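# Lift a crate with both hands and hold it steady

## Task

Grasp the crate with both hands, raise the whole crate at least three finger-widths above the table and keep it motionless in the air, touching nothing but the hands at the end; the task fails if any motor of either hand reports moving in hand_stopped_by at the finish.

## Robot and tools

Robot: a humanoid upper body on a stand just beyond the table's -x edge, facing about +x, with two seven-joint arms. left_arm is on the +y side and has a left hand; right_arm is on the -y side and has a right hand. Each hand has five fingers driven by six motors.

World frame: z = 0 is the table top, +z up, +x away from the robot across the table; the table's near edge is at x = 0.18 m. Shoulders sit roughly 0.3 m above the table, about 0.1 m to either side of centre; a hand point can be at most 0.62 m from its shoulder. The body may be a little turned or tilted. Result state lines give each hand point's position (metres) and orientation (quaternion wxyz) in this frame; printed positions get less exact at long reach.

Hand point frame: the hand point sits 0.05 m in front of the palm where a pinch would meet. Its +z runs along straight fingers, +y points out of the palm, +x runs across the palm away from the thumb on the right hand and toward the thumb on the left hand. Straight fingers extend 0.06 to 0.07 m past the point. A wrist bracket on the little-finger side protrudes and can collide.

Row layout (used by execute_actions and by move's target): one flat list of 28 numbers, each in [-1, 1], covering both arms even if only one moves. First left_arm: dx, dy, dz, rx, ry, rz, then left_gripper: little, ring, middle, index, thumb_bend, thumb_turn, force_limit, speed. Then the same 14 for right_arm and right_gripper. Optionally 14 more numbers from 0 to 1 follow: joint stiffness scales, seven for left then seven for right, in Joint positions order; they persist until changed.

Arm numbers are an offset, not a pose: a target relative to the hand point's measured pose at the start of the action, expressed in the hand point's own axes. 1.0 equals 0.6 m for dx, dy, dz and 180 degrees for rx, ry, rz, which together form one rotation vector. Every row in an action refers to that same start pose, not to the previous row. Per control step the commanded pose is clipped to within 70 mm and 16 degrees of the measured one, so a large offset may need several actions.

Hand numbers are absolute targets. Fingers and thumb_bend: +1 straight/open, -1 fully curled. thumb_turn: +1 beside the palm, -1 across in front of it. A pinch is about index -0.22, thumb_bend -0.75, thumb_turn -0.57. force_limit maps -1..+1 to about 0..10 N at the fingertip (0..15 N for the two thumb motors) and only stops closing motors. speed maps -1..+1 to near zero..full (full travel 0.6 s); close at -0.9 or slower for a gentle grip. There is no 'no change' value: to keep a hand as it is, resend its last eight numbers, or if none were sent yet, its hand_measured six plus hand_force_limit and hand_speed. A motor only starts when its target changes by 0.01 or more; it then runs until it reaches the target or, when closing, hits force_limit, and locks. If blocked it reads moving for a while, then stalled. A whole-hand wrap fits objects 0.035 to 0.08 m across with thumb_turn fully in front; turn the thumb before reaching the object.

Tools:
execute_actions(actions): a list of actions; each action is up to 15 rows, one per 1/30 s step, the last row held for the remaining steps. Empty list just returns state and images.
move(target, speed, blocking): target is one row as above, offsets taken from the pose in this scene's latest result that shows one. Each hand point follows a straight path; both finish together in 0.5 to 10 s. speed is m/s, 0.002 to 0.5 (default 0.25); rotation up to twice that in rad/s. Paths do not avoid obstacles or the other arm. blocking=false returns after 0.5 s while motion continues; use wait(0) to check, and no rows or new moves are accepted until it ends. The move: line reports the ending (done, off_target, moving, held, fault) and limits (paced = pose clipped, held = some steps blocked, after which the arm may move fast).
wait(seconds): 0 to 10; the arms hold their last command.
stop(): brakes a running move; needs stopping room.
zoom_image(camera, region): camera is cam_high (672x504), cam_left_wrist or cam_right_wrist (616x616); region [x0, y0, x1, y1] pixels, at most 504x504.
show_instructions(): shows the reference pages.
finished_scene(scene): ends the scene by number; irreversible.

Result lines: arm poses, Hand target (where the controller is driving each hand point), hand_measured, hand_stopped_by, hand_load_n (positive pushes a finger open; near zero everywhere means grip lost), hand_force_limit, hand_speed, joint positions and torques, step readings with HELD marks, 'pose unreachable' when the clearance check altered a command, MOTOR HOT warnings and fault lines. Camera calibration is given per camera (pinhole for cam_high, fisheye for wrists).

Cautions: never let the arms or hands collide or press hard on each other. Knocking anything off the table fails. Joint load limits are 23.5 N m except 4.7 N m at the two wrist joints; exceeding one halts that arm for 10 s. Fast moves and targets far past a contact hit and press harder. Holding loads heats motors; at 120 °C the arm goes limp and drops. Before finishing, make sure no hand motor reads moving and the crate is lifted, still and held clear of everything.

Each tool is called after ">>>" by a JSON object that holds its "op" and its "data".

Reference images:

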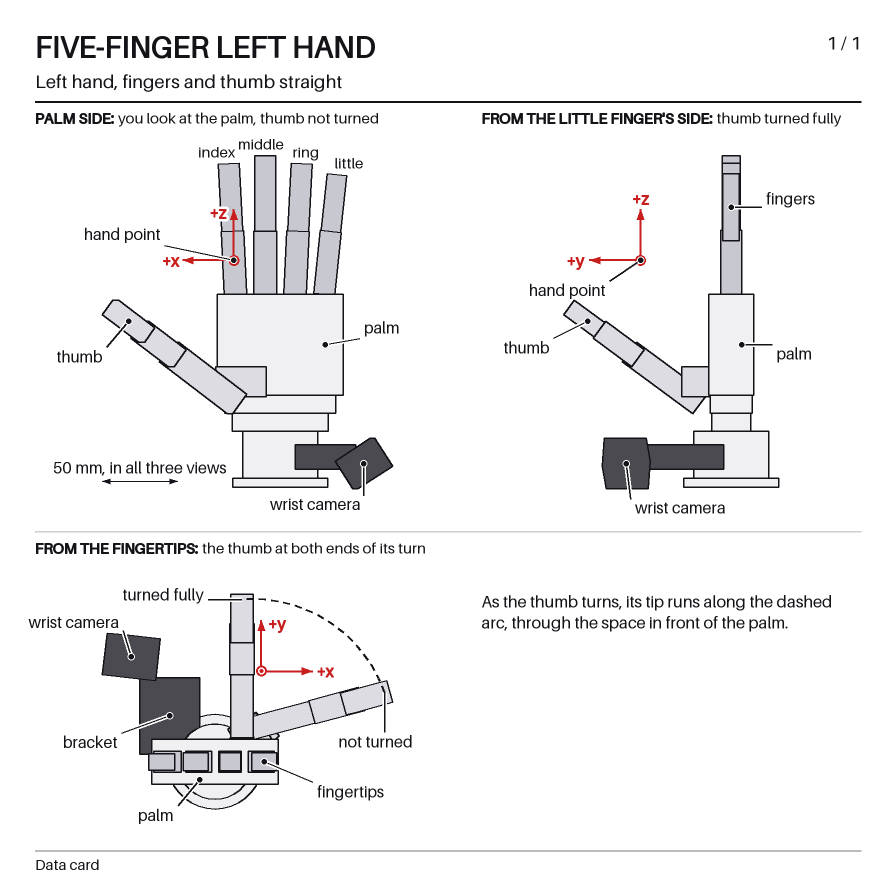

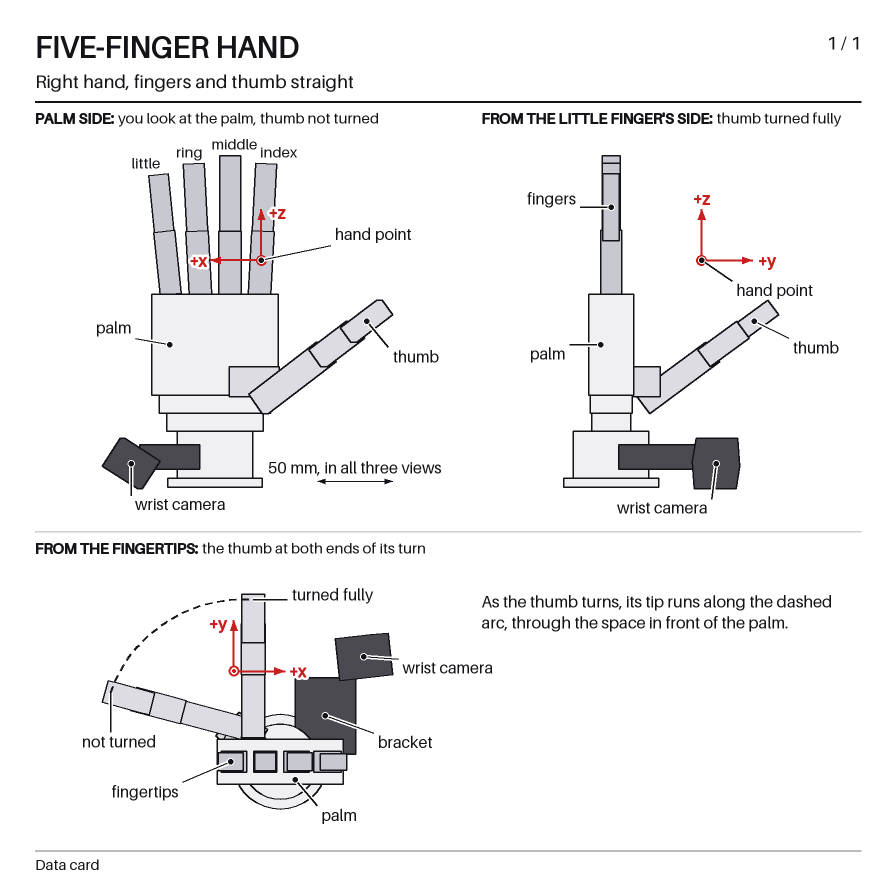

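## Session

>>> {"op": "execute_actions", "data": {"actions": []}}

Scene clock: 0.00 s.
left_arm: end_effector_position=(+0.2027, +0.0901, +0.4119) hand_measured=(+1.000, +1.000, +1.000, +1.000, +1.000, +1.000) hand_load_n=(+0.0, +0.0, +0.0, +0.0, +0.0, +0.0) hand_stopped_by=(target, target, target, target, target, target) hand_force_limit=0.00 hand_speed=-0.80 end_effector_quat_wxyz=(+0.068, +0.111, -0.218, +0.967) | right_arm: end_effector_position=(+0.1692, -0.1616, +0.4270) hand_measured=(+1.000, +1.000, +1.000, +1.000, +1.000, +1.000) hand_load_n=(+0.0, +0.0, +0.0, +0.0, +0.0, +0.0) hand_stopped_by=(target, target, target, target, target, target) hand_force_limit=0.00 hand_speed=-0.80 end_effector_quat_wxyz=(+0.987, -0.062, +0.144, +0.025)
Joint positions: left_arm=[ 0.033  0.58   0.367 -0.545 -0.547 -0.953 -0.297] | right_arm=[-0.029 -0.449 -0.164 -0.591  0.577 -0.902  0.188]
Joint velocities: left_arm=[0.006 0.009 0.    0.008 0.    0.    0.   ] | right_arm=[-0.006 -0.005  0.     0.     0.     0.     0.   ]
Joint torques (N m, as the arm reports them, + toward a larger angle): no reading
Motor temperatures (°C, as the motors report them): left_arm=[38 42 39 49 40 29 28] | right_arm=[44 45 42 43 46 29 32]
Hand target (left_arm): +0.203, +0.090, +0.412; +0.068, +0.111, -0.218, +0.967
Hand target (right_arm): +0.169, -0.162, +0.427; +0.987, -0.062, +0.144, +0.025
Joint stiffness scale: left_arm=[1. 1. 1. 1. 1. 1. 1.] | right_arm=[1. 1. 1. 1. 1. 1. 1.]

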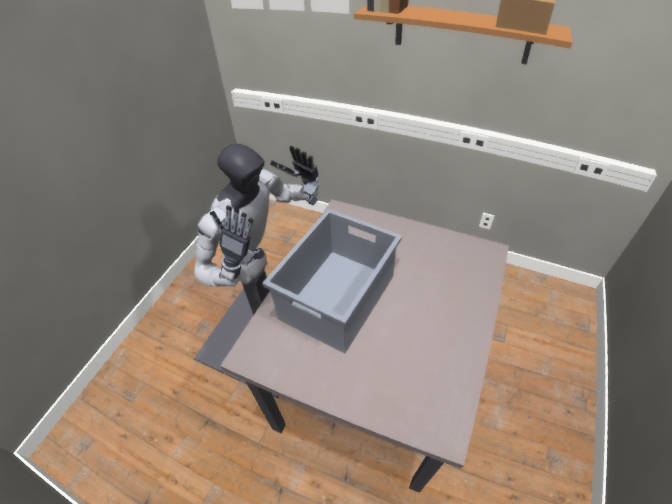

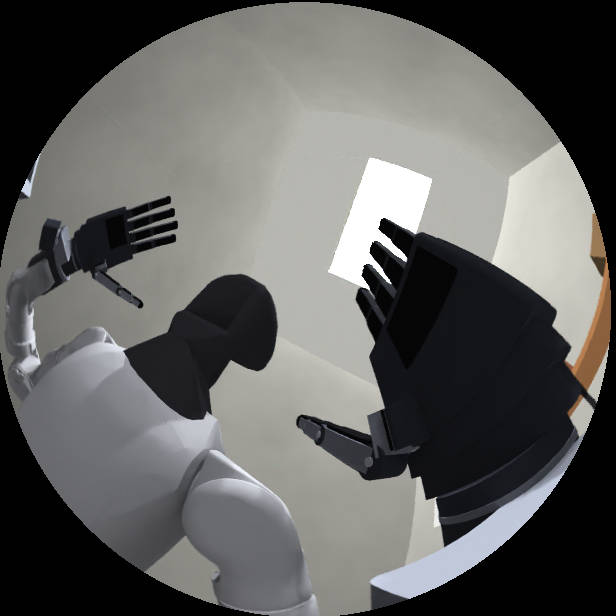

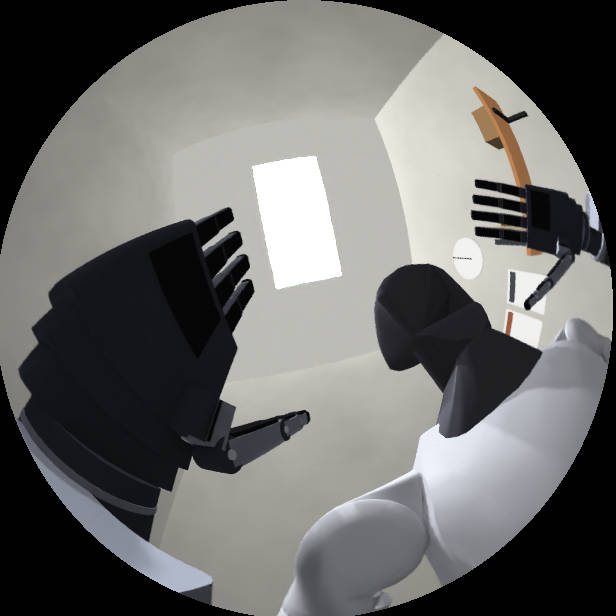

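>>> {"op": "zoom_image", "data": {"camera": "cam_high", "region": [240, 190, 440, 370]}}

Region (240, 190, 440, 370) of cam_high's 672x504 image, scaled by 2.520, with more detail than that image has; it fills the top 454 rows of this view, and the rest is white.

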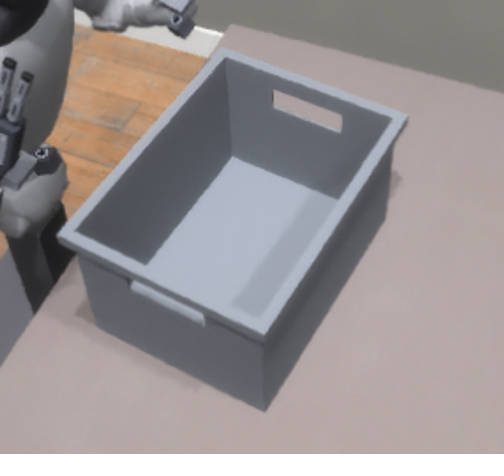

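>>> {"op": "move", "data": {"target": [-0.3,-0.153,-0.124,0.107,-0.412,-0.098,1,1,1,1,1,1,0,0,0.287,-0.332,-0.106,0.075,0.408,-0.007,1,1,1,1,1,1,0,0]}}

>>> {"op": "move", "data": {"target": [-0.27,0.03,0.09,0,0,0,1,1,1,1,1,1,0,0,0.27,0.01,0.07,0,0,0,1,1,1,1,1,1,0,0], "speed": 0.15}}

Scene clock: 31.30 s.
left_arm: end_effector_position=(+0.3790, +0.1926, +0.3366) hand_measured=(+1.000, +1.000, +1.000, +1.000, +1.000, +1.000) hand_load_n=(+0.0, +0.0, +0.0, +0.0, +0.0, +0.0) hand_stopped_by=(target, target, target, target, target, target) hand_force_limit=0.00 hand_speed=0.00 end_effector_quat_wxyz=(+0.033, +0.706, -0.046, +0.706) | right_arm: end_effector_position=(+0.3343, -0.3596, +0.3483) hand_measured=(+1.000, +1.000, +1.000, +1.000, +1.000, +1.000) hand_load_n=(+0.0, +0.0, +0.0, +0.0, +0.0, +0.0) hand_stopped_by=(target, target, target, target, target, target) hand_force_limit=0.00 hand_speed=0.00 end_effector_quat_wxyz=(+0.710, +0.036, +0.701, -0.062)
Joint positions: left_arm=[ 0.528  0.967  0.978 -0.687 -1.358  0.35   0.099] | right_arm=[ 0.509 -1.296 -0.835 -0.124  1.412  0.084  0.208]
Joint velocities: left_arm=[-0.006  0.    -0.002 -0.006 -0.006  0.01   0.   ] | right_arm=[ 0.009 -0.005  0.002  0.003 -0.009  0.006  0.004]
Joint torques (N m, as the arm reports them, + toward a larger angle): left_arm=[ 0.64  3.07  2.67 -1.03  0.01 -0.79  0.07] | right_arm=[-1.12 -4.21 -3.49 -0.69 -0.55 -0.85  0.07]
Motor temperatures (°C, as the motors report them): left_arm=[38 44 40 49 41 30 28] | right_arm=[44 46 43 44 46 30 32]
Hand target (left_arm): +0.379, +0.194, +0.336; +0.032, +0.708, -0.044, +0.704
Hand target (right_arm): +0.334, -0.360, +0.349; +0.710, +0.037, +0.701, -0.060
Off the commanded pose (left_arm): 0.004 m, 1 deg.
Off the commanded pose (right_arm): 0.010 m, 3 deg.
Joint stiffness scale: left_arm=[1. 1. 1. 1. 1. 1. 1.] | right_arm=[1. 1. 1. 1. 1. 1. 1.]
move: off_target (left_arm, right_arm)
camera_calibration (this result's frames):
cam_left_wrist: T_world_to_cam=[[0.105071, 0.98622, -0.127788, -0.192091], [-0.51401, 0.163861, 0.841987, -0.117094], [0.851324, -0.022784, 0.524145, -0.357512], [0, 0, 0, 1]] pos_world=[0.264354, 0.200486, 0.261433]
cam_right_wrist: T_world_to_cam=[[0.163588, 0.981365, 0.100806, 0.265815], [-0.564301, 0.00926801, 0.825517, -0.0976788], [0.8092, -0.191929, 0.555301, -0.402832], [0, 0, 0, 1]] pos_world=[0.227368, -0.337272, 0.277533]

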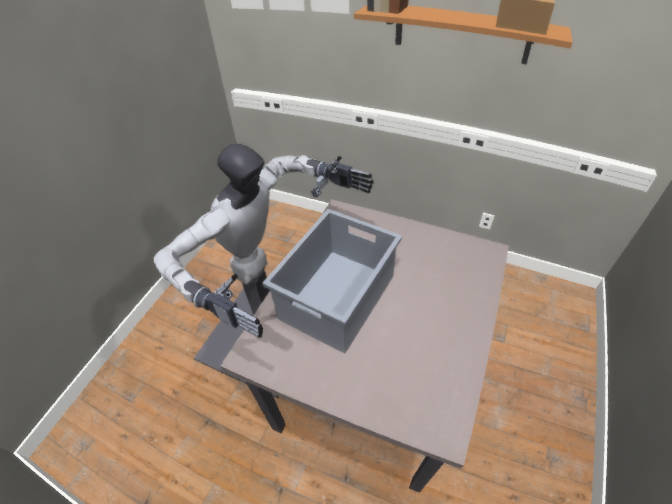

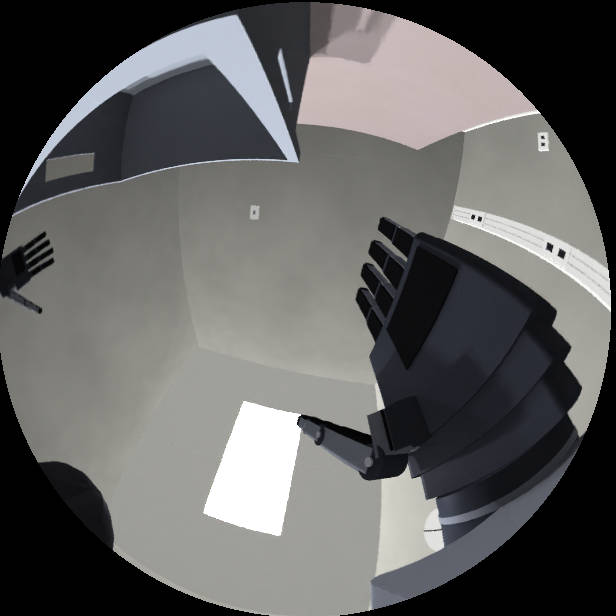

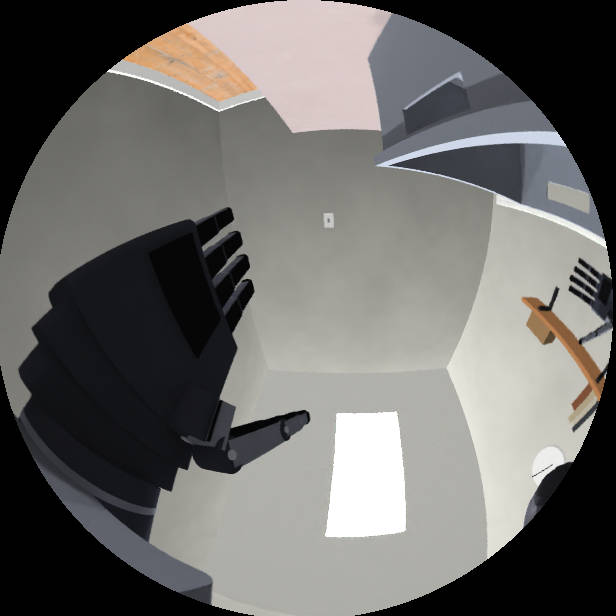

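Scene clock: 32.97 s.
left_arm: end_effector_position=(+0.4315, +0.1646, +0.1769) hand_measured=(+1.000, +1.000, +1.000, +1.000, +1.000, +1.000) hand_load_n=(+0.0, +0.0, +0.0, +0.0, +0.0, +0.0) hand_stopped_by=(target, target, target, target, target, target) hand_force_limit=0.00 hand_speed=0.00 end_effector_quat_wxyz=(+0.040, +0.706, -0.046, +0.706) | right_arm: end_effector_position=(+0.3722, -0.3709, +0.1859) hand_measured=(+1.000, +1.000, +1.000, +1.000, +1.000, +1.000) hand_load_n=(+0.0, +0.0, +0.0, +0.0, +0.0, +0.0) hand_stopped_by=(target, target, target, target, target, target) hand_force_limit=0.00 hand_speed=0.00 end_effector_quat_wxyz=(+0.709, +0.041, +0.700, -0.071)
Joint positions: left_arm=[ 0.039  0.605  0.163 -0.07  -0.626 -0.137 -0.078] | right_arm=[-0.194 -0.916 -0.021  0.562  0.976 -0.408  0.404]
Joint velocities: left_arm=[-0.008  0.005  0.    -0.002  0.009 -0.001  0.   ] | right_arm=[-0.002  0.009  0.005  0.     0.003  0.     0.   ]
Joint torques (N m, as the arm reports them, + toward a larger angle): left_arm=[-0.81  2.99  1.83 -3.8   0.32 -0.96 -0.1 ] | right_arm=[-2.2  -5.48 -2.04 -1.81 -0.65 -0.99  0.08]
Motor temperatures (°C, as the motors report them): left_arm=[38 44 40 49 41 30 28] | right_arm=[44 47 43 44 46 30 32]
Hand target (left_arm): +0.432, +0.164, +0.177; +0.040, +0.705, -0.048, +0.706
Hand target (right_arm): +0.372, -0.370, +0.185; +0.709, +0.039, +0.700, -0.071
Off the commanded pose (left_arm): 0.008 m, 1 deg.
Off the commanded pose (right_arm): 0.008 m, 1 deg.
Joint stiffness scale: left_arm=[1. 1. 1. 1. 1. 1. 1.] | right_arm=[1. 1. 1. 1. 1. 1. 1.]
move: off_target (left_arm, right_arm)
camera_calibration (this result's frames):
cam_left_wrist: T_world_to_cam=[[0.116255, 0.983535, -0.138364, -0.192921], [-0.512914, 0.178746, 0.839624, 0.0463998], [0.850532, -0.0266414, 0.525249, -0.318337], [0, 0, 0, 1]] pos_world=[0.316983, 0.17297, 0.101555]
cam_right_wrist: T_world_to_cam=[[0.182551, 0.97843, 0.0966951, 0.279748], [-0.564238, 0.0237138, 0.825272, 0.0632591], [0.805178, -0.205213, 0.556396, -0.349101], [0, 0, 0, 1]] pos_world=[0.265714, -0.346854, 0.114983]

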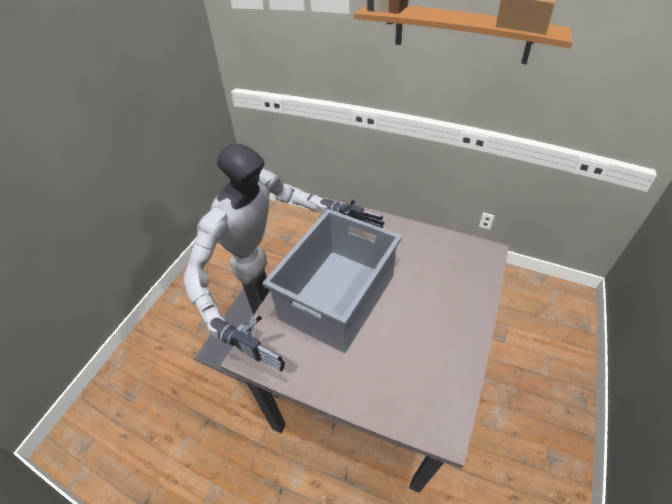

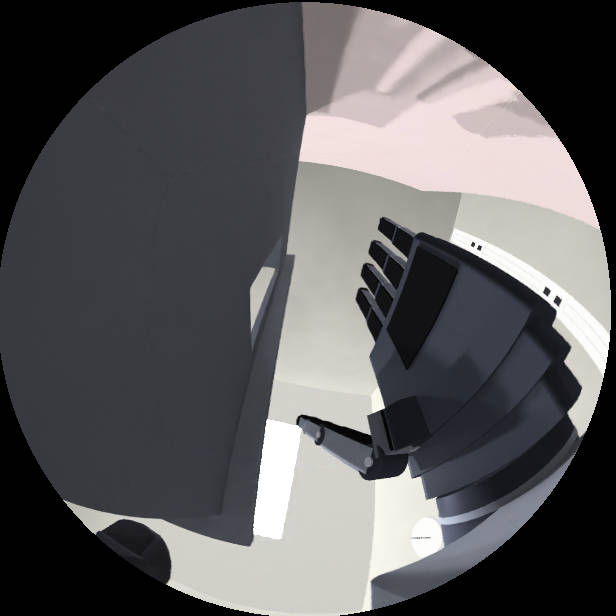

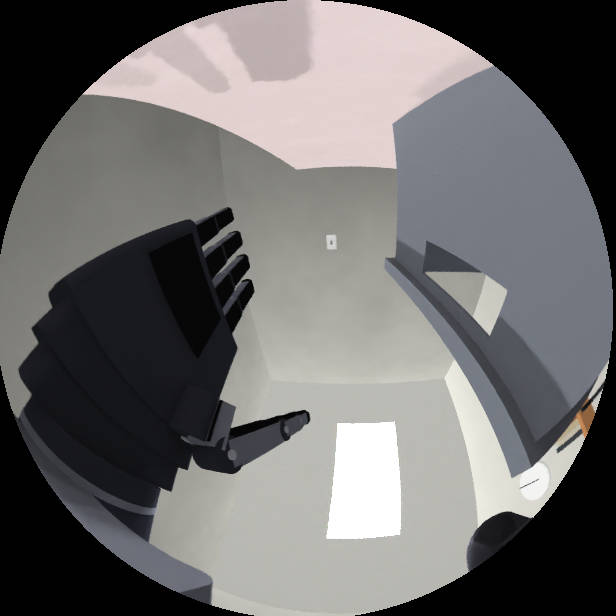

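>>> {"op": "move", "data": {"target": [-0.033,0,-0.035,-0.03,0,0,1,1,1,1,1,1,0,0,0.03,0.11,-0.045,-0.045,0,0,1,1,1,1,1,1,0,0], "speed": 0.1}}

>>> {"op": "move", "data": {"target": [0,0.05,0,0,0,0,1,1,1,0.4,1,1,0,0,0,0.07,0,0,0,0,1,1,1,0.4,1,1,0,0], "speed": 0.05}}

Scene clock: 43.10 s.
left_arm: end_effector_position=(+0.4110, +0.1655, +0.1562) hand_measured=(+1.000, +1.000, +1.000, +1.000, +1.000, +1.000) hand_load_n=(+0.0, +0.0, +0.0, +0.0, +0.0, +0.0) hand_stopped_by=(target, target, target, target, target, target) hand_force_limit=0.00 hand_speed=0.00 end_effector_quat_wxyz=(+0.074, +0.704, -0.082, +0.702) | right_arm: end_effector_position=(+0.3546, -0.3038, +0.1650) hand_measured=(+1.000, +1.000, +1.000, +1.000, +1.000, +1.000) hand_load_n=(+0.0, +0.0, +0.0, +0.0, +0.0, +0.0) hand_stopped_by=(target, target, target, target, target, target) hand_force_limit=0.00 hand_speed=0.00 end_effector_quat_wxyz=(+0.710, -0.006, +0.704, -0.019)
Joint positions: left_arm=[ 0.067  0.595  0.167  0.085 -0.639 -0.284 -0.283] | right_arm=[-0.047 -0.857  0.05   0.345  0.913 -0.479  0.353]
Joint velocities: left_arm=[-0.008 -0.008  0.014  0.005 -0.003 -0.001  0.   ] | right_arm=[-0.008  0.002  0.002 -0.006 -0.006 -0.002 -0.002]
Joint torques (N m, as the arm reports them, + toward a larger angle): left_arm=[-0.2   2.79  2.07 -3.82 -0.48 -0.91 -0.12] | right_arm=[-1.59 -4.63 -2.13 -2.33 -0.71 -1.01 -0.17]
Motor temperatures (°C, as the motors report them): left_arm=[38 45 40 50 41 31 28] | right_arm=[45 50 44 44 46 32 32]
Hand target (left_arm): +0.411, +0.167, +0.157; +0.075, +0.703, -0.079, +0.702
Hand target (right_arm): +0.354, -0.303, +0.165; +0.710, -0.008, +0.704, -0.020
Off the commanded pose (left_arm): 0.002 m, 0 deg.
Off the commanded pose (right_arm): 0.002 m, 0 deg.
Joint stiffness scale: left_arm=[1. 1. 1. 1. 1. 1. 1.] | right_arm=[1. 1. 1. 1. 1. 1. 1.]
move: done
camera_calibration (this result's frames):
cam_left_wrist: T_world_to_cam=[[0.212478, 0.96772, -0.135542, -0.231655], [-0.489569, 0.225469, 0.84231, 0.0354117], [0.84568, -0.112615, 0.521673, -0.273246], [0, 0, 0, 1]] pos_world=[0.297637, 0.185421, 0.0813184]
cam_right_wrist: T_world_to_cam=[[0.045154, 0.993725, 0.102329, 0.271809], [-0.555355, -0.0601762, 0.829433, 0.0396537], [0.830386, -0.0942812, 0.549154, -0.283562], [0, 0, 0, 1]] pos_world=[0.245215, -0.294451, 0.0950151]

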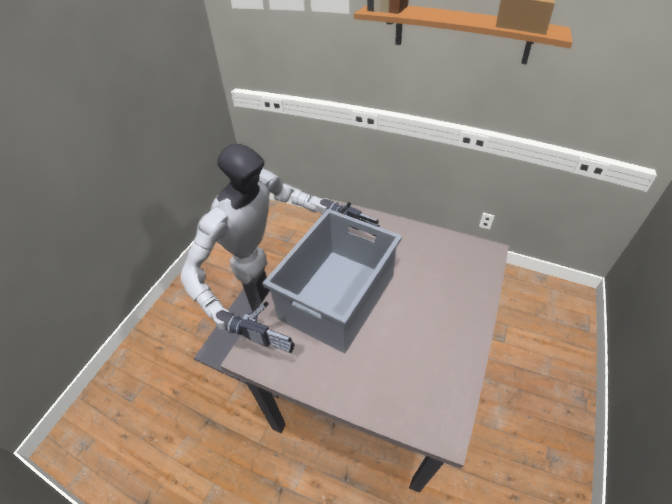

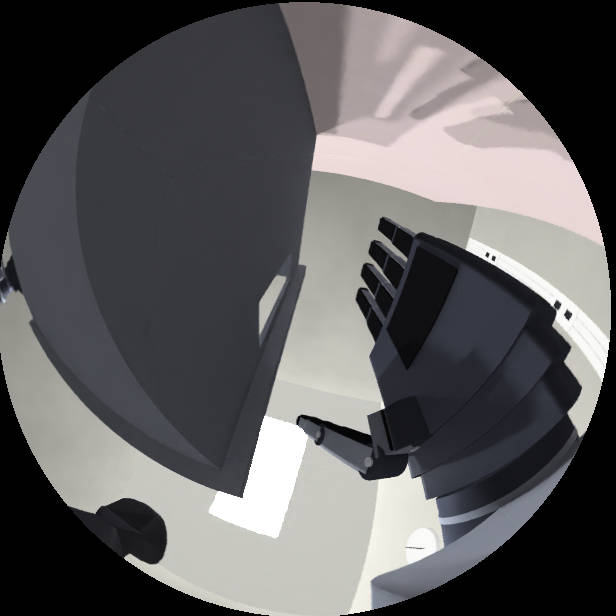

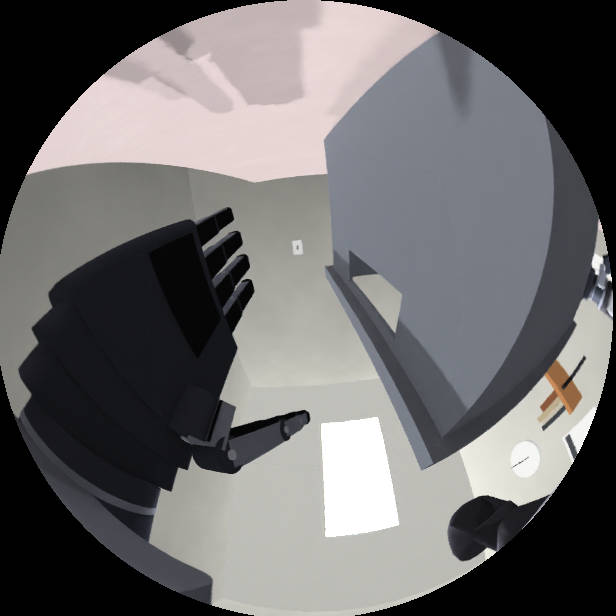

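Scene clock: 44.23 s.
left_arm: end_effector_position=(+0.4049, +0.1374, +0.1583) hand_measured=(+1.000, +1.000, +1.000, +0.400, +1.000, +1.000) hand_load_n=(+0.0, +0.0, +0.0, +0.0, +0.0, +0.0) hand_stopped_by=(target, target, target, target, target, target) hand_force_limit=0.00 hand_speed=0.00 end_effector_quat_wxyz=(+0.074, +0.702, -0.080, +0.704) | right_arm: end_effector_position=(+0.3544, -0.2630, +0.1644) hand_measured=(+1.000, +1.000, +1.000, +0.400, +1.000, +1.000) hand_load_n=(+0.0, +0.0, +0.0, +0.0, +0.0, +0.0) hand_stopped_by=(target, target, target, target, target, target) hand_force_limit=0.00 hand_speed=0.00 end_effector_quat_wxyz=(+0.711, -0.003, +0.703, -0.016)
Joint positions: left_arm=[ 0.1    0.555  0.097 -0.047 -0.573 -0.258 -0.156] | right_arm=[ 0.028 -0.836  0.125  0.116  0.819 -0.46   0.127]
Joint velocities: left_arm=[ 0.003  0.002 -0.009  0.015 -0.006  0.     0.004] | right_arm=[-0.003  0.018  0.008  0.002  0.009  0.    -0.004]
Joint torques (N m, as the arm reports them, + toward a larger angle): left_arm=[-0.01  2.57  1.86 -4.33  0.22 -0.81  0.14] | right_arm=[-1.38 -3.99 -1.95 -2.53 -0.81 -0.89 -0.15]
Motor temperatures (°C, as the motors report them): left_arm=[38 45 40 50 41 31 28] | right_arm=[45 50 44 44 46 32 32]
Hand target (left_arm): +0.404, +0.137, +0.157; +0.073, +0.703, -0.082, +0.703
Hand target (right_arm): +0.354, -0.262, +0.163; +0.709, -0.004, +0.705, -0.017
Off the commanded pose (left_arm): 0.003 m, 0 deg.
Off the commanded pose (right_arm): 0.002 m, 0 deg.
Joint stiffness scale: left_arm=[1. 1. 1. 1. 1. 1. 1.] | right_arm=[1. 1. 1. 1. 1. 1. 1.]
move: done
camera_calibration (this result's frames):
cam_left_wrist: T_world_to_cam=[[0.211204, 0.967852, -0.136584, -0.202258], [-0.495676, 0.22649, 0.838456, 0.0399424], [0.842436, -0.109383, 0.527576, -0.27238], [0, 0, 0, 1]] pos_world=[0.291979, 0.156915, 0.082586]
cam_right_wrist: T_world_to_cam=[[0.0456632, 0.992882, 0.109999, 0.229586], [-0.556979, -0.0661041, 0.827891, 0.0417201], [0.82927, -0.0990712, 0.549996, -0.280229], [0, 0, 0, 1]] pos_world=[0.245139, -0.252957, 0.0943309]

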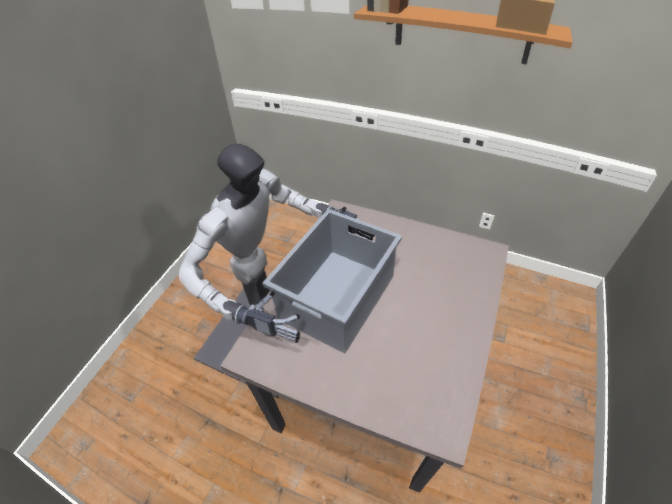

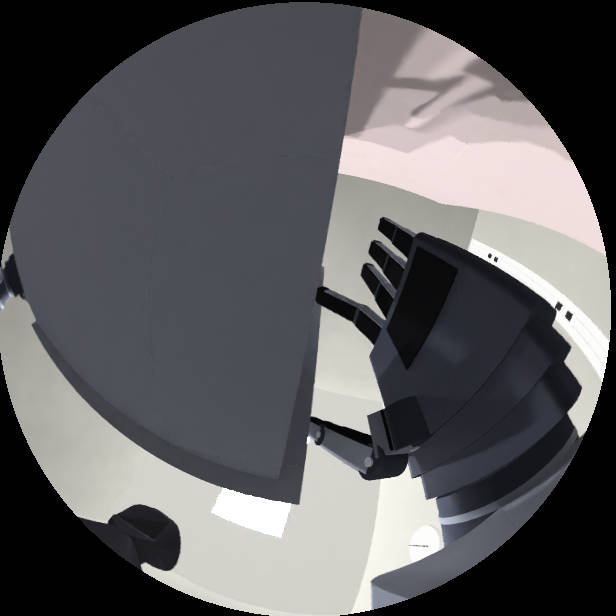

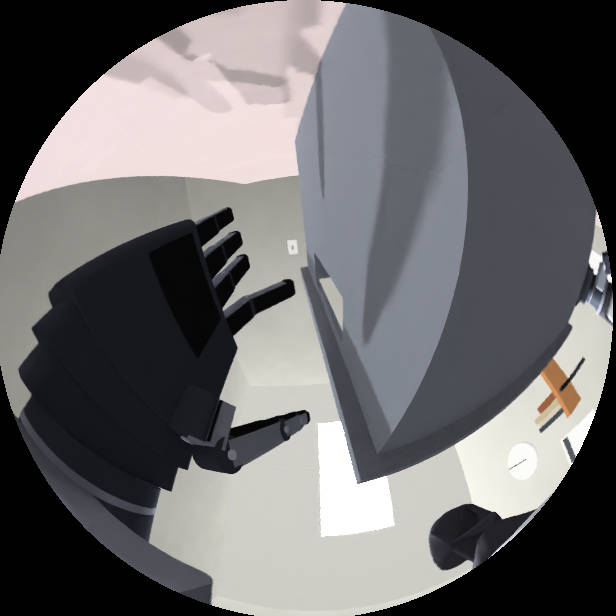

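>>> {"op": "move", "data": {"target": [0,0.045,0.015,-0.04,0,0,1,1,1,0.4,1,1,0,0,0,0.085,0.015,-0.04,0,0,1,1,1,0.4,1,1,0,0], "speed": 0.04}}

>>> {"op": "zoom_image", "data": {"camera": "cam_high", "region": [220, 180, 420, 360]}}

Scene clock: 49.60 s.
left_arm: end_effector_position=(+0.4130, +0.1275, +0.1603) hand_measured=(+1.000, +1.000, +1.000, +0.400, +1.000, +1.000) hand_load_n=(+0.0, +0.0, +0.0, +0.0, +0.0, +0.5) hand_stopped_by=(target, target, target, target, target, target) hand_force_limit=0.00 hand_speed=0.00 end_effector_quat_wxyz=(+0.099, +0.698, -0.099, +0.702) | right_arm: end_effector_position=(+0.3650, -0.2338, +0.1632) hand_measured=(+1.000, +1.000, +1.000, +0.400, +1.000, +1.000) hand_load_n=(+0.0, +0.0, +0.0, +0.0, +0.0, +1.0) hand_stopped_by=(target, target, target, target, target, target) hand_force_limit=0.00 hand_speed=0.00 end_effector_quat_wxyz=(+0.709, -0.014, +0.705, +0.009)
Joint positions: left_arm=[ 0.03   0.594  0.062  0.014 -0.613 -0.262 -0.203] | right_arm=[-0.035 -0.841  0.228  0.077  0.806 -0.442  0.062]
Joint velocities: left_arm=[-0.006  0.012 -0.025  0.015 -0.026 -0.019  0.   ] | right_arm=[-0.006 -0.034  0.058  0.002  0.031 -0.036 -0.037]
Joint torques (N m, as the arm reports them, + toward a larger angle): left_arm=[-1.12  2.91  0.33 -5.18  0.75 -0.7  -1.08] | right_arm=[-2.48 -3.63  0.39 -3.81 -1.49 -0.72  1.23]
Motor temperatures (°C, as the motors report them): left_arm=[38 45 40 50 40 31 28] | right_arm=[45 50 44 44 46 32 32]
Hand target (left_arm): +0.407, +0.109, +0.158; +0.118, +0.695, -0.125, +0.698
Hand target (right_arm): +0.363, -0.212, +0.162; +0.708, -0.046, +0.704, +0.029
Off the commanded pose (left_arm): 0.019 m, 4 deg.
Off the commanded pose (right_arm): 0.022 m, 4 deg.
Joint stiffness scale: left_arm=[1. 1. 1. 1. 1. 1. 1.] | right_arm=[1. 1. 1. 1. 1. 1. 1.]
move: off_target (left_arm, right_arm)
camera_calibration (this result's frames):
cam_left_wrist: T_world_to_cam=[[0.271309, 0.951486, -0.145143, -0.215462], [-0.481293, 0.264708, 0.835635, 0.0341385], [0.833516, -0.156859, 0.529761, -0.271897], [0, 0, 0, 1]] pos_world=[0.301518, 0.153323, 0.0842402]
cam_right_wrist: T_world_to_cam=[[-0.00505008, 0.991602, 0.129227, 0.215378], [-0.548585, -0.110794, 0.828721, 0.0368892], [0.836079, -0.066707, 0.544538, -0.279541], [0, 0, 0, 1]] pos_world=[0.255043, -0.22813, 0.0938173]

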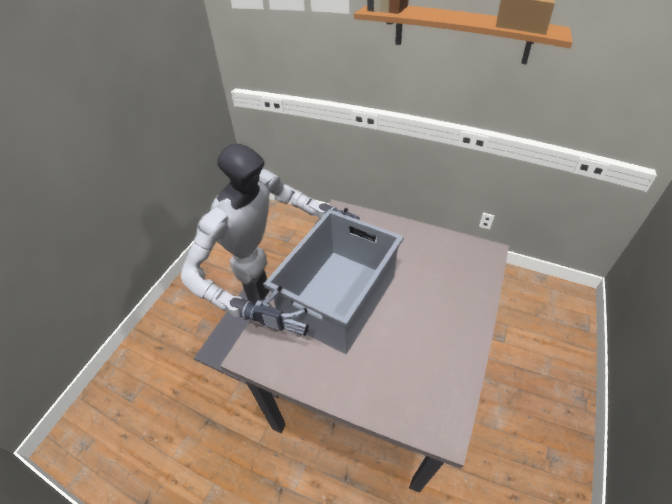

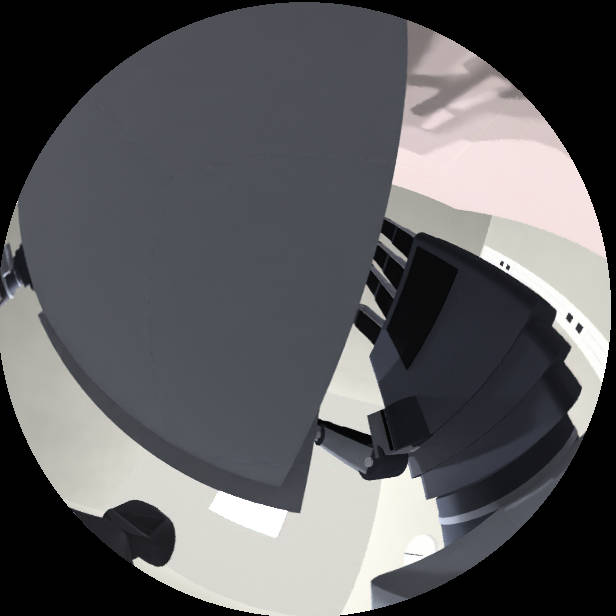

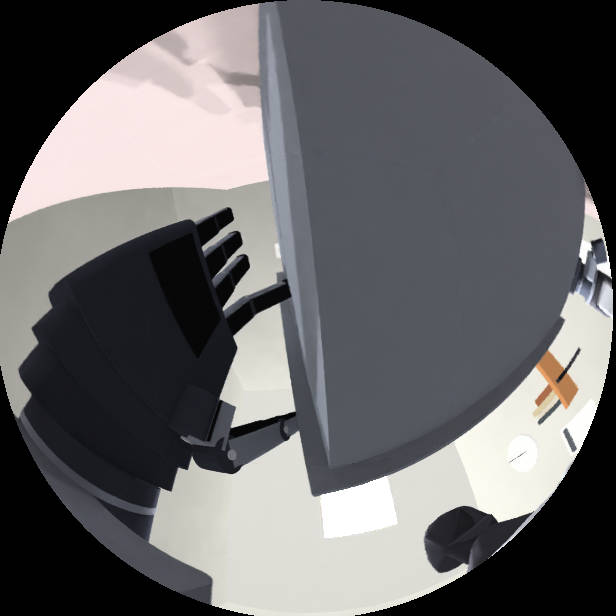

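Region (220, 180, 420, 360) of cam_high's 672x504 image, scaled by 2.520, with more detail than that image has; it fills the top 454 rows of this view, and the rest is white.

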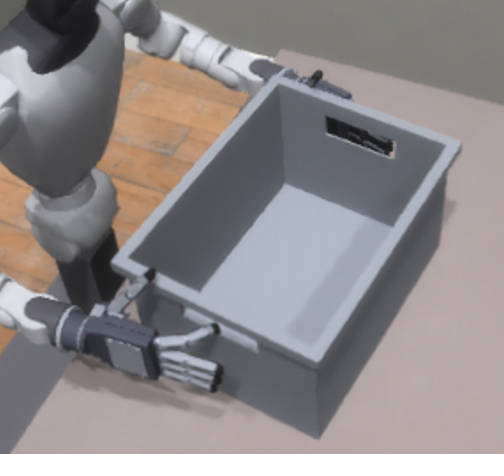

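>>> {"op": "move", "data": {"target": [0,0.01,-0.005,-0.05,0,-0.13,1,1,1,0.4,1,1,0,0,0,0.01,-0.005,-0.05,0,0.13,1,1,1,0.4,1,1,0,0], "speed": 0.12}}

>>> {"op": "move", "data": {"target": [-0.015,0.04,0.01,0,0,0,1,1,1,0.3,1,1,0,0,0.018,0.045,0.01,0,0,0,1,1,1,0.3,1,1,0,0], "speed": 0.04}}

>>> {"op": "zoom_image", "data": {"camera": "cam_high", "region": [220, 180, 420, 360]}}

Scene clock: 57.50 s.
left_arm: end_effector_position=(+0.4114, +0.1314, +0.1615) hand_measured=(+1.000, +1.000, +1.000, +0.400, +1.000, +1.000) hand_load_n=(+0.0, +0.0, +0.0, +0.0, +0.0, +0.0) hand_stopped_by=(target, target, target, target, target, target) hand_force_limit=0.00 hand_speed=0.00 end_effector_quat_wxyz=(+0.279, +0.694, -0.003, +0.663) | right_arm: end_effector_position=(+0.3639, -0.2384, +0.1644) hand_measured=(+1.000, +1.000, +1.000, +0.400, +1.000, +1.000) hand_load_n=(+0.0, +0.0, +0.0, +0.0, +0.0, +0.0) hand_stopped_by=(target, target, target, target, target, target) hand_force_limit=0.00 hand_speed=0.00 end_effector_quat_wxyz=(+0.693, +0.081, +0.691, +0.188)
Joint positions: left_arm=[-0.048  0.552  0.062  0.189 -0.967 -0.187 -0.508] | right_arm=[-0.112 -0.758  0.234  0.24   1.185 -0.373  0.436]
Joint velocities: left_arm=[-0.005  0.    -0.017  0.008 -0.011  0.     0.   ] | right_arm=[-0.009 -0.002  0.003  0.011  0.012  0.     0.   ]
Joint torques (N m, as the arm reports them, + toward a larger angle): left_arm=[-1.07  2.61  0.18 -3.99 -0.06 -0.4  -1.11] | right_arm=[-1.92 -3.18 -0.39 -2.61 -0.76 -0.4   0.95]
Motor temperatures (°C, as the motors report them): left_arm=[39 45 40 51 41 31 29] | right_arm=[45 50 44 45 47 32 33]
Hand target (left_arm): +0.408, +0.121, +0.160; +0.296, +0.695, -0.012, +0.655
Hand target (right_arm): +0.362, -0.229, +0.160; +0.686, +0.076, +0.695, +0.202
Off the commanded pose (left_arm): 0.009 m, 2 deg.
Off the commanded pose (right_arm): 0.011 m, 2 deg.
Joint stiffness scale: left_arm=[1. 1. 1. 1. 1. 1. 1.] | right_arm=[1. 1. 1. 1. 1. 1. 1.]
move: off_target (left_arm, right_arm)
camera_calibration (this result's frames):
cam_left_wrist: T_world_to_cam=[[0.349493, 0.78325, -0.514173, -0.168964], [-0.341748, 0.617539, 0.708417, -0.0519194], [0.872389, -0.0718692, 0.4835, -0.290332], [0, 0, 0, 1]] pos_world=[0.294591, 0.143537, 0.0902796]
cam_right_wrist: T_world_to_cam=[[-0.115981, 0.860336, 0.496357, 0.168434], [-0.505335, -0.48133, 0.716211, -0.0507779], [0.855093, -0.167759, 0.490583, -0.301676], [0, 0, 0, 1]] pos_world=[0.251837, -0.219959, 0.100762]

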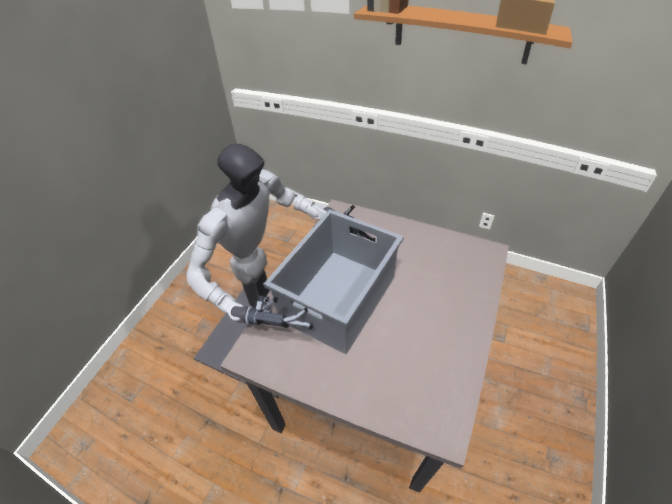

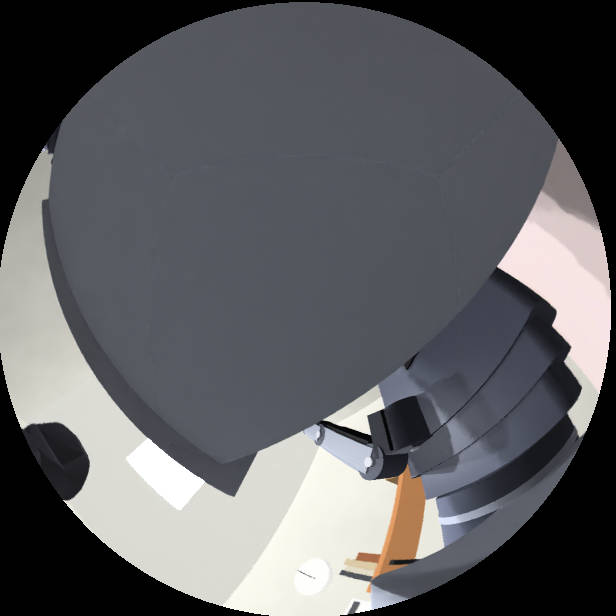

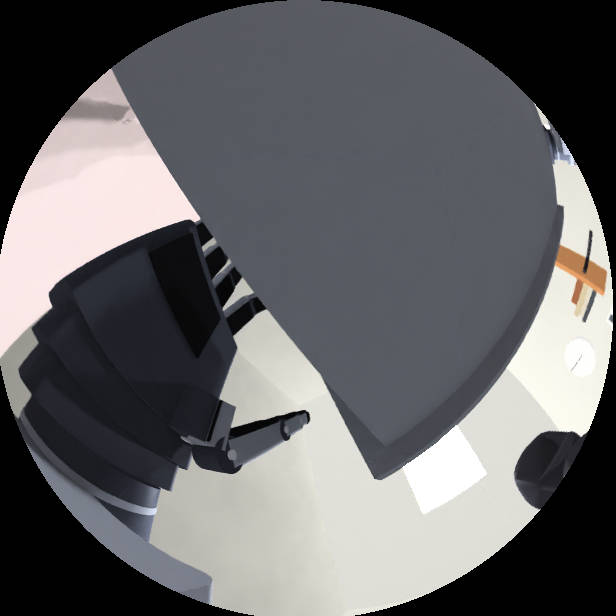

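Scene clock: 58.50 s.
left_arm: end_effector_position=(+0.4122, +0.1259, +0.1625) hand_measured=(+1.000, +1.000, +1.000, +0.300, +1.000, +1.000) hand_load_n=(+0.5, +0.0, +0.0, +0.0, +0.0, +0.0) hand_stopped_by=(target, target, target, target, target, target) hand_force_limit=0.00 hand_speed=0.00 end_effector_quat_wxyz=(+0.251, +0.696, +0.016, +0.672) | right_arm: end_effector_position=(+0.3659, -0.2330, +0.1643) hand_measured=(+1.000, +1.000, +1.000, +0.300, +1.000, +1.000) hand_load_n=(+0.5, +0.0, +0.0, +0.5, +0.0, +0.0) hand_stopped_by=(target, target, target, target, target, target) hand_force_limit=0.00 hand_speed=0.00 end_effector_quat_wxyz=(+0.699, +0.106, +0.690, +0.157)
Joint positions: left_arm=[-0.012  0.53   0.018  0.101 -0.935 -0.228 -0.365] | right_arm=[-0.082 -0.755  0.297  0.147  1.149 -0.443  0.26 ]
Joint velocities: left_arm=[-0.003  0.017 -0.034 -0.005 -0.008 -0.027  0.017] | right_arm=[-0.012 -0.046  0.041 -0.011  0.014 -0.044 -0.026]
Joint torques (N m, as the arm reports them, + toward a larger angle): left_arm=[-1.75  2.31 -0.05 -5.66  0.27 -0.29 -1.44] | right_arm=[-2.46 -2.6   0.94 -4.07 -1.09 -0.17  1.74]
Motor temperatures (°C, as the motors report them): left_arm=[39 45 40 51 41 31 29] | right_arm=[46 49 44 45 47 32 33]
Hand target (left_arm): +0.406, +0.106, +0.164; +0.279, +0.693, -0.003, +0.664
Hand target (right_arm): +0.364, -0.210, +0.165; +0.693, +0.083, +0.691, +0.189
Off the commanded pose (left_arm): 0.021 m, 4 deg.
Off the commanded pose (right_arm): 0.024 m, 5 deg.
Joint stiffness scale: left_arm=[1. 1. 1. 1. 1. 1. 1.] | right_arm=[1. 1. 1. 1. 1. 1. 1.]
move: off_target (left_arm, right_arm)
camera_calibration (this result's frames):
cam_left_wrist: T_world_to_cam=[[0.294068, 0.812343, -0.50361, -0.147027], [-0.383037, 0.582907, 0.71659, -0.0289034], [0.875675, -0.0178247, 0.482572, -0.299905], [0, 0, 0, 1]] pos_world=[0.294785, 0.130939, 0.0913934]
cam_right_wrist: T_world_to_cam=[[-0.045495, 0.870766, 0.489589, 0.141881], [-0.537494, -0.434445, 0.722743, -0.0255166], [0.842039, -0.23027, 0.487796, -0.311781], [0, 0, 0, 1]] pos_world=[0.255271, -0.206424, 0.101064]

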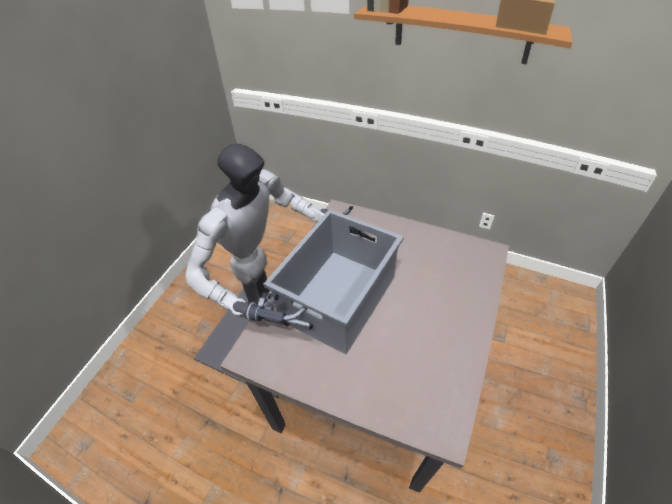

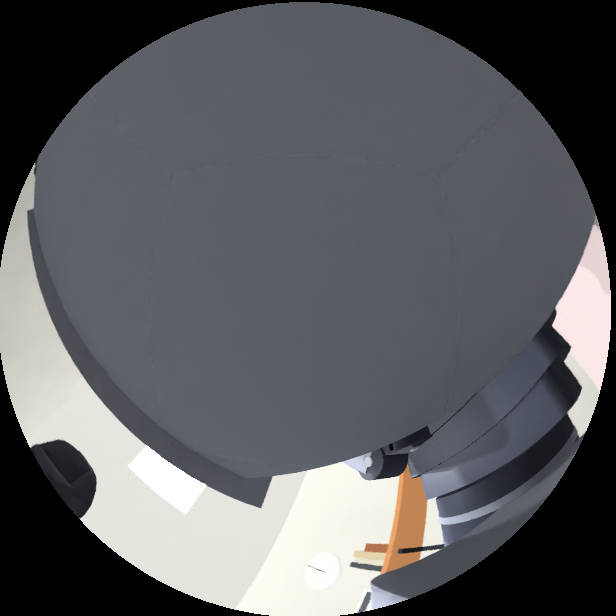

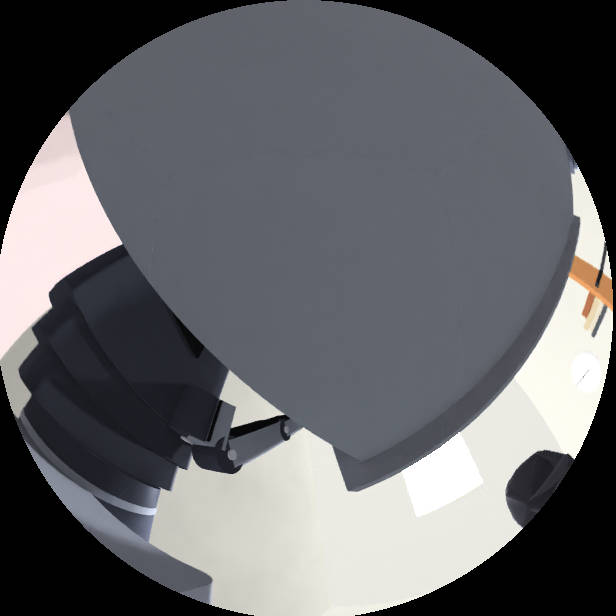

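Region (220, 180, 420, 360) of cam_high's 672x504 image, scaled by 2.520, with more detail than that image has; it fills the top 454 rows of this view, and the rest is white.

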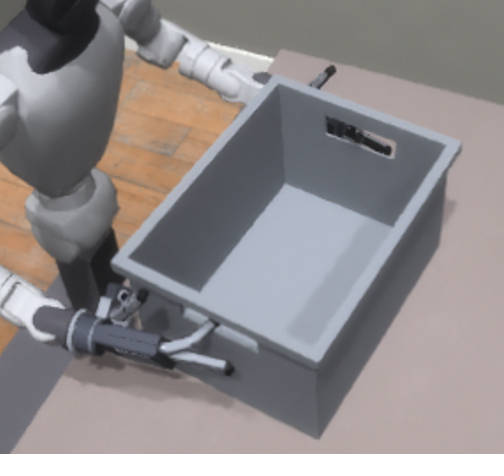

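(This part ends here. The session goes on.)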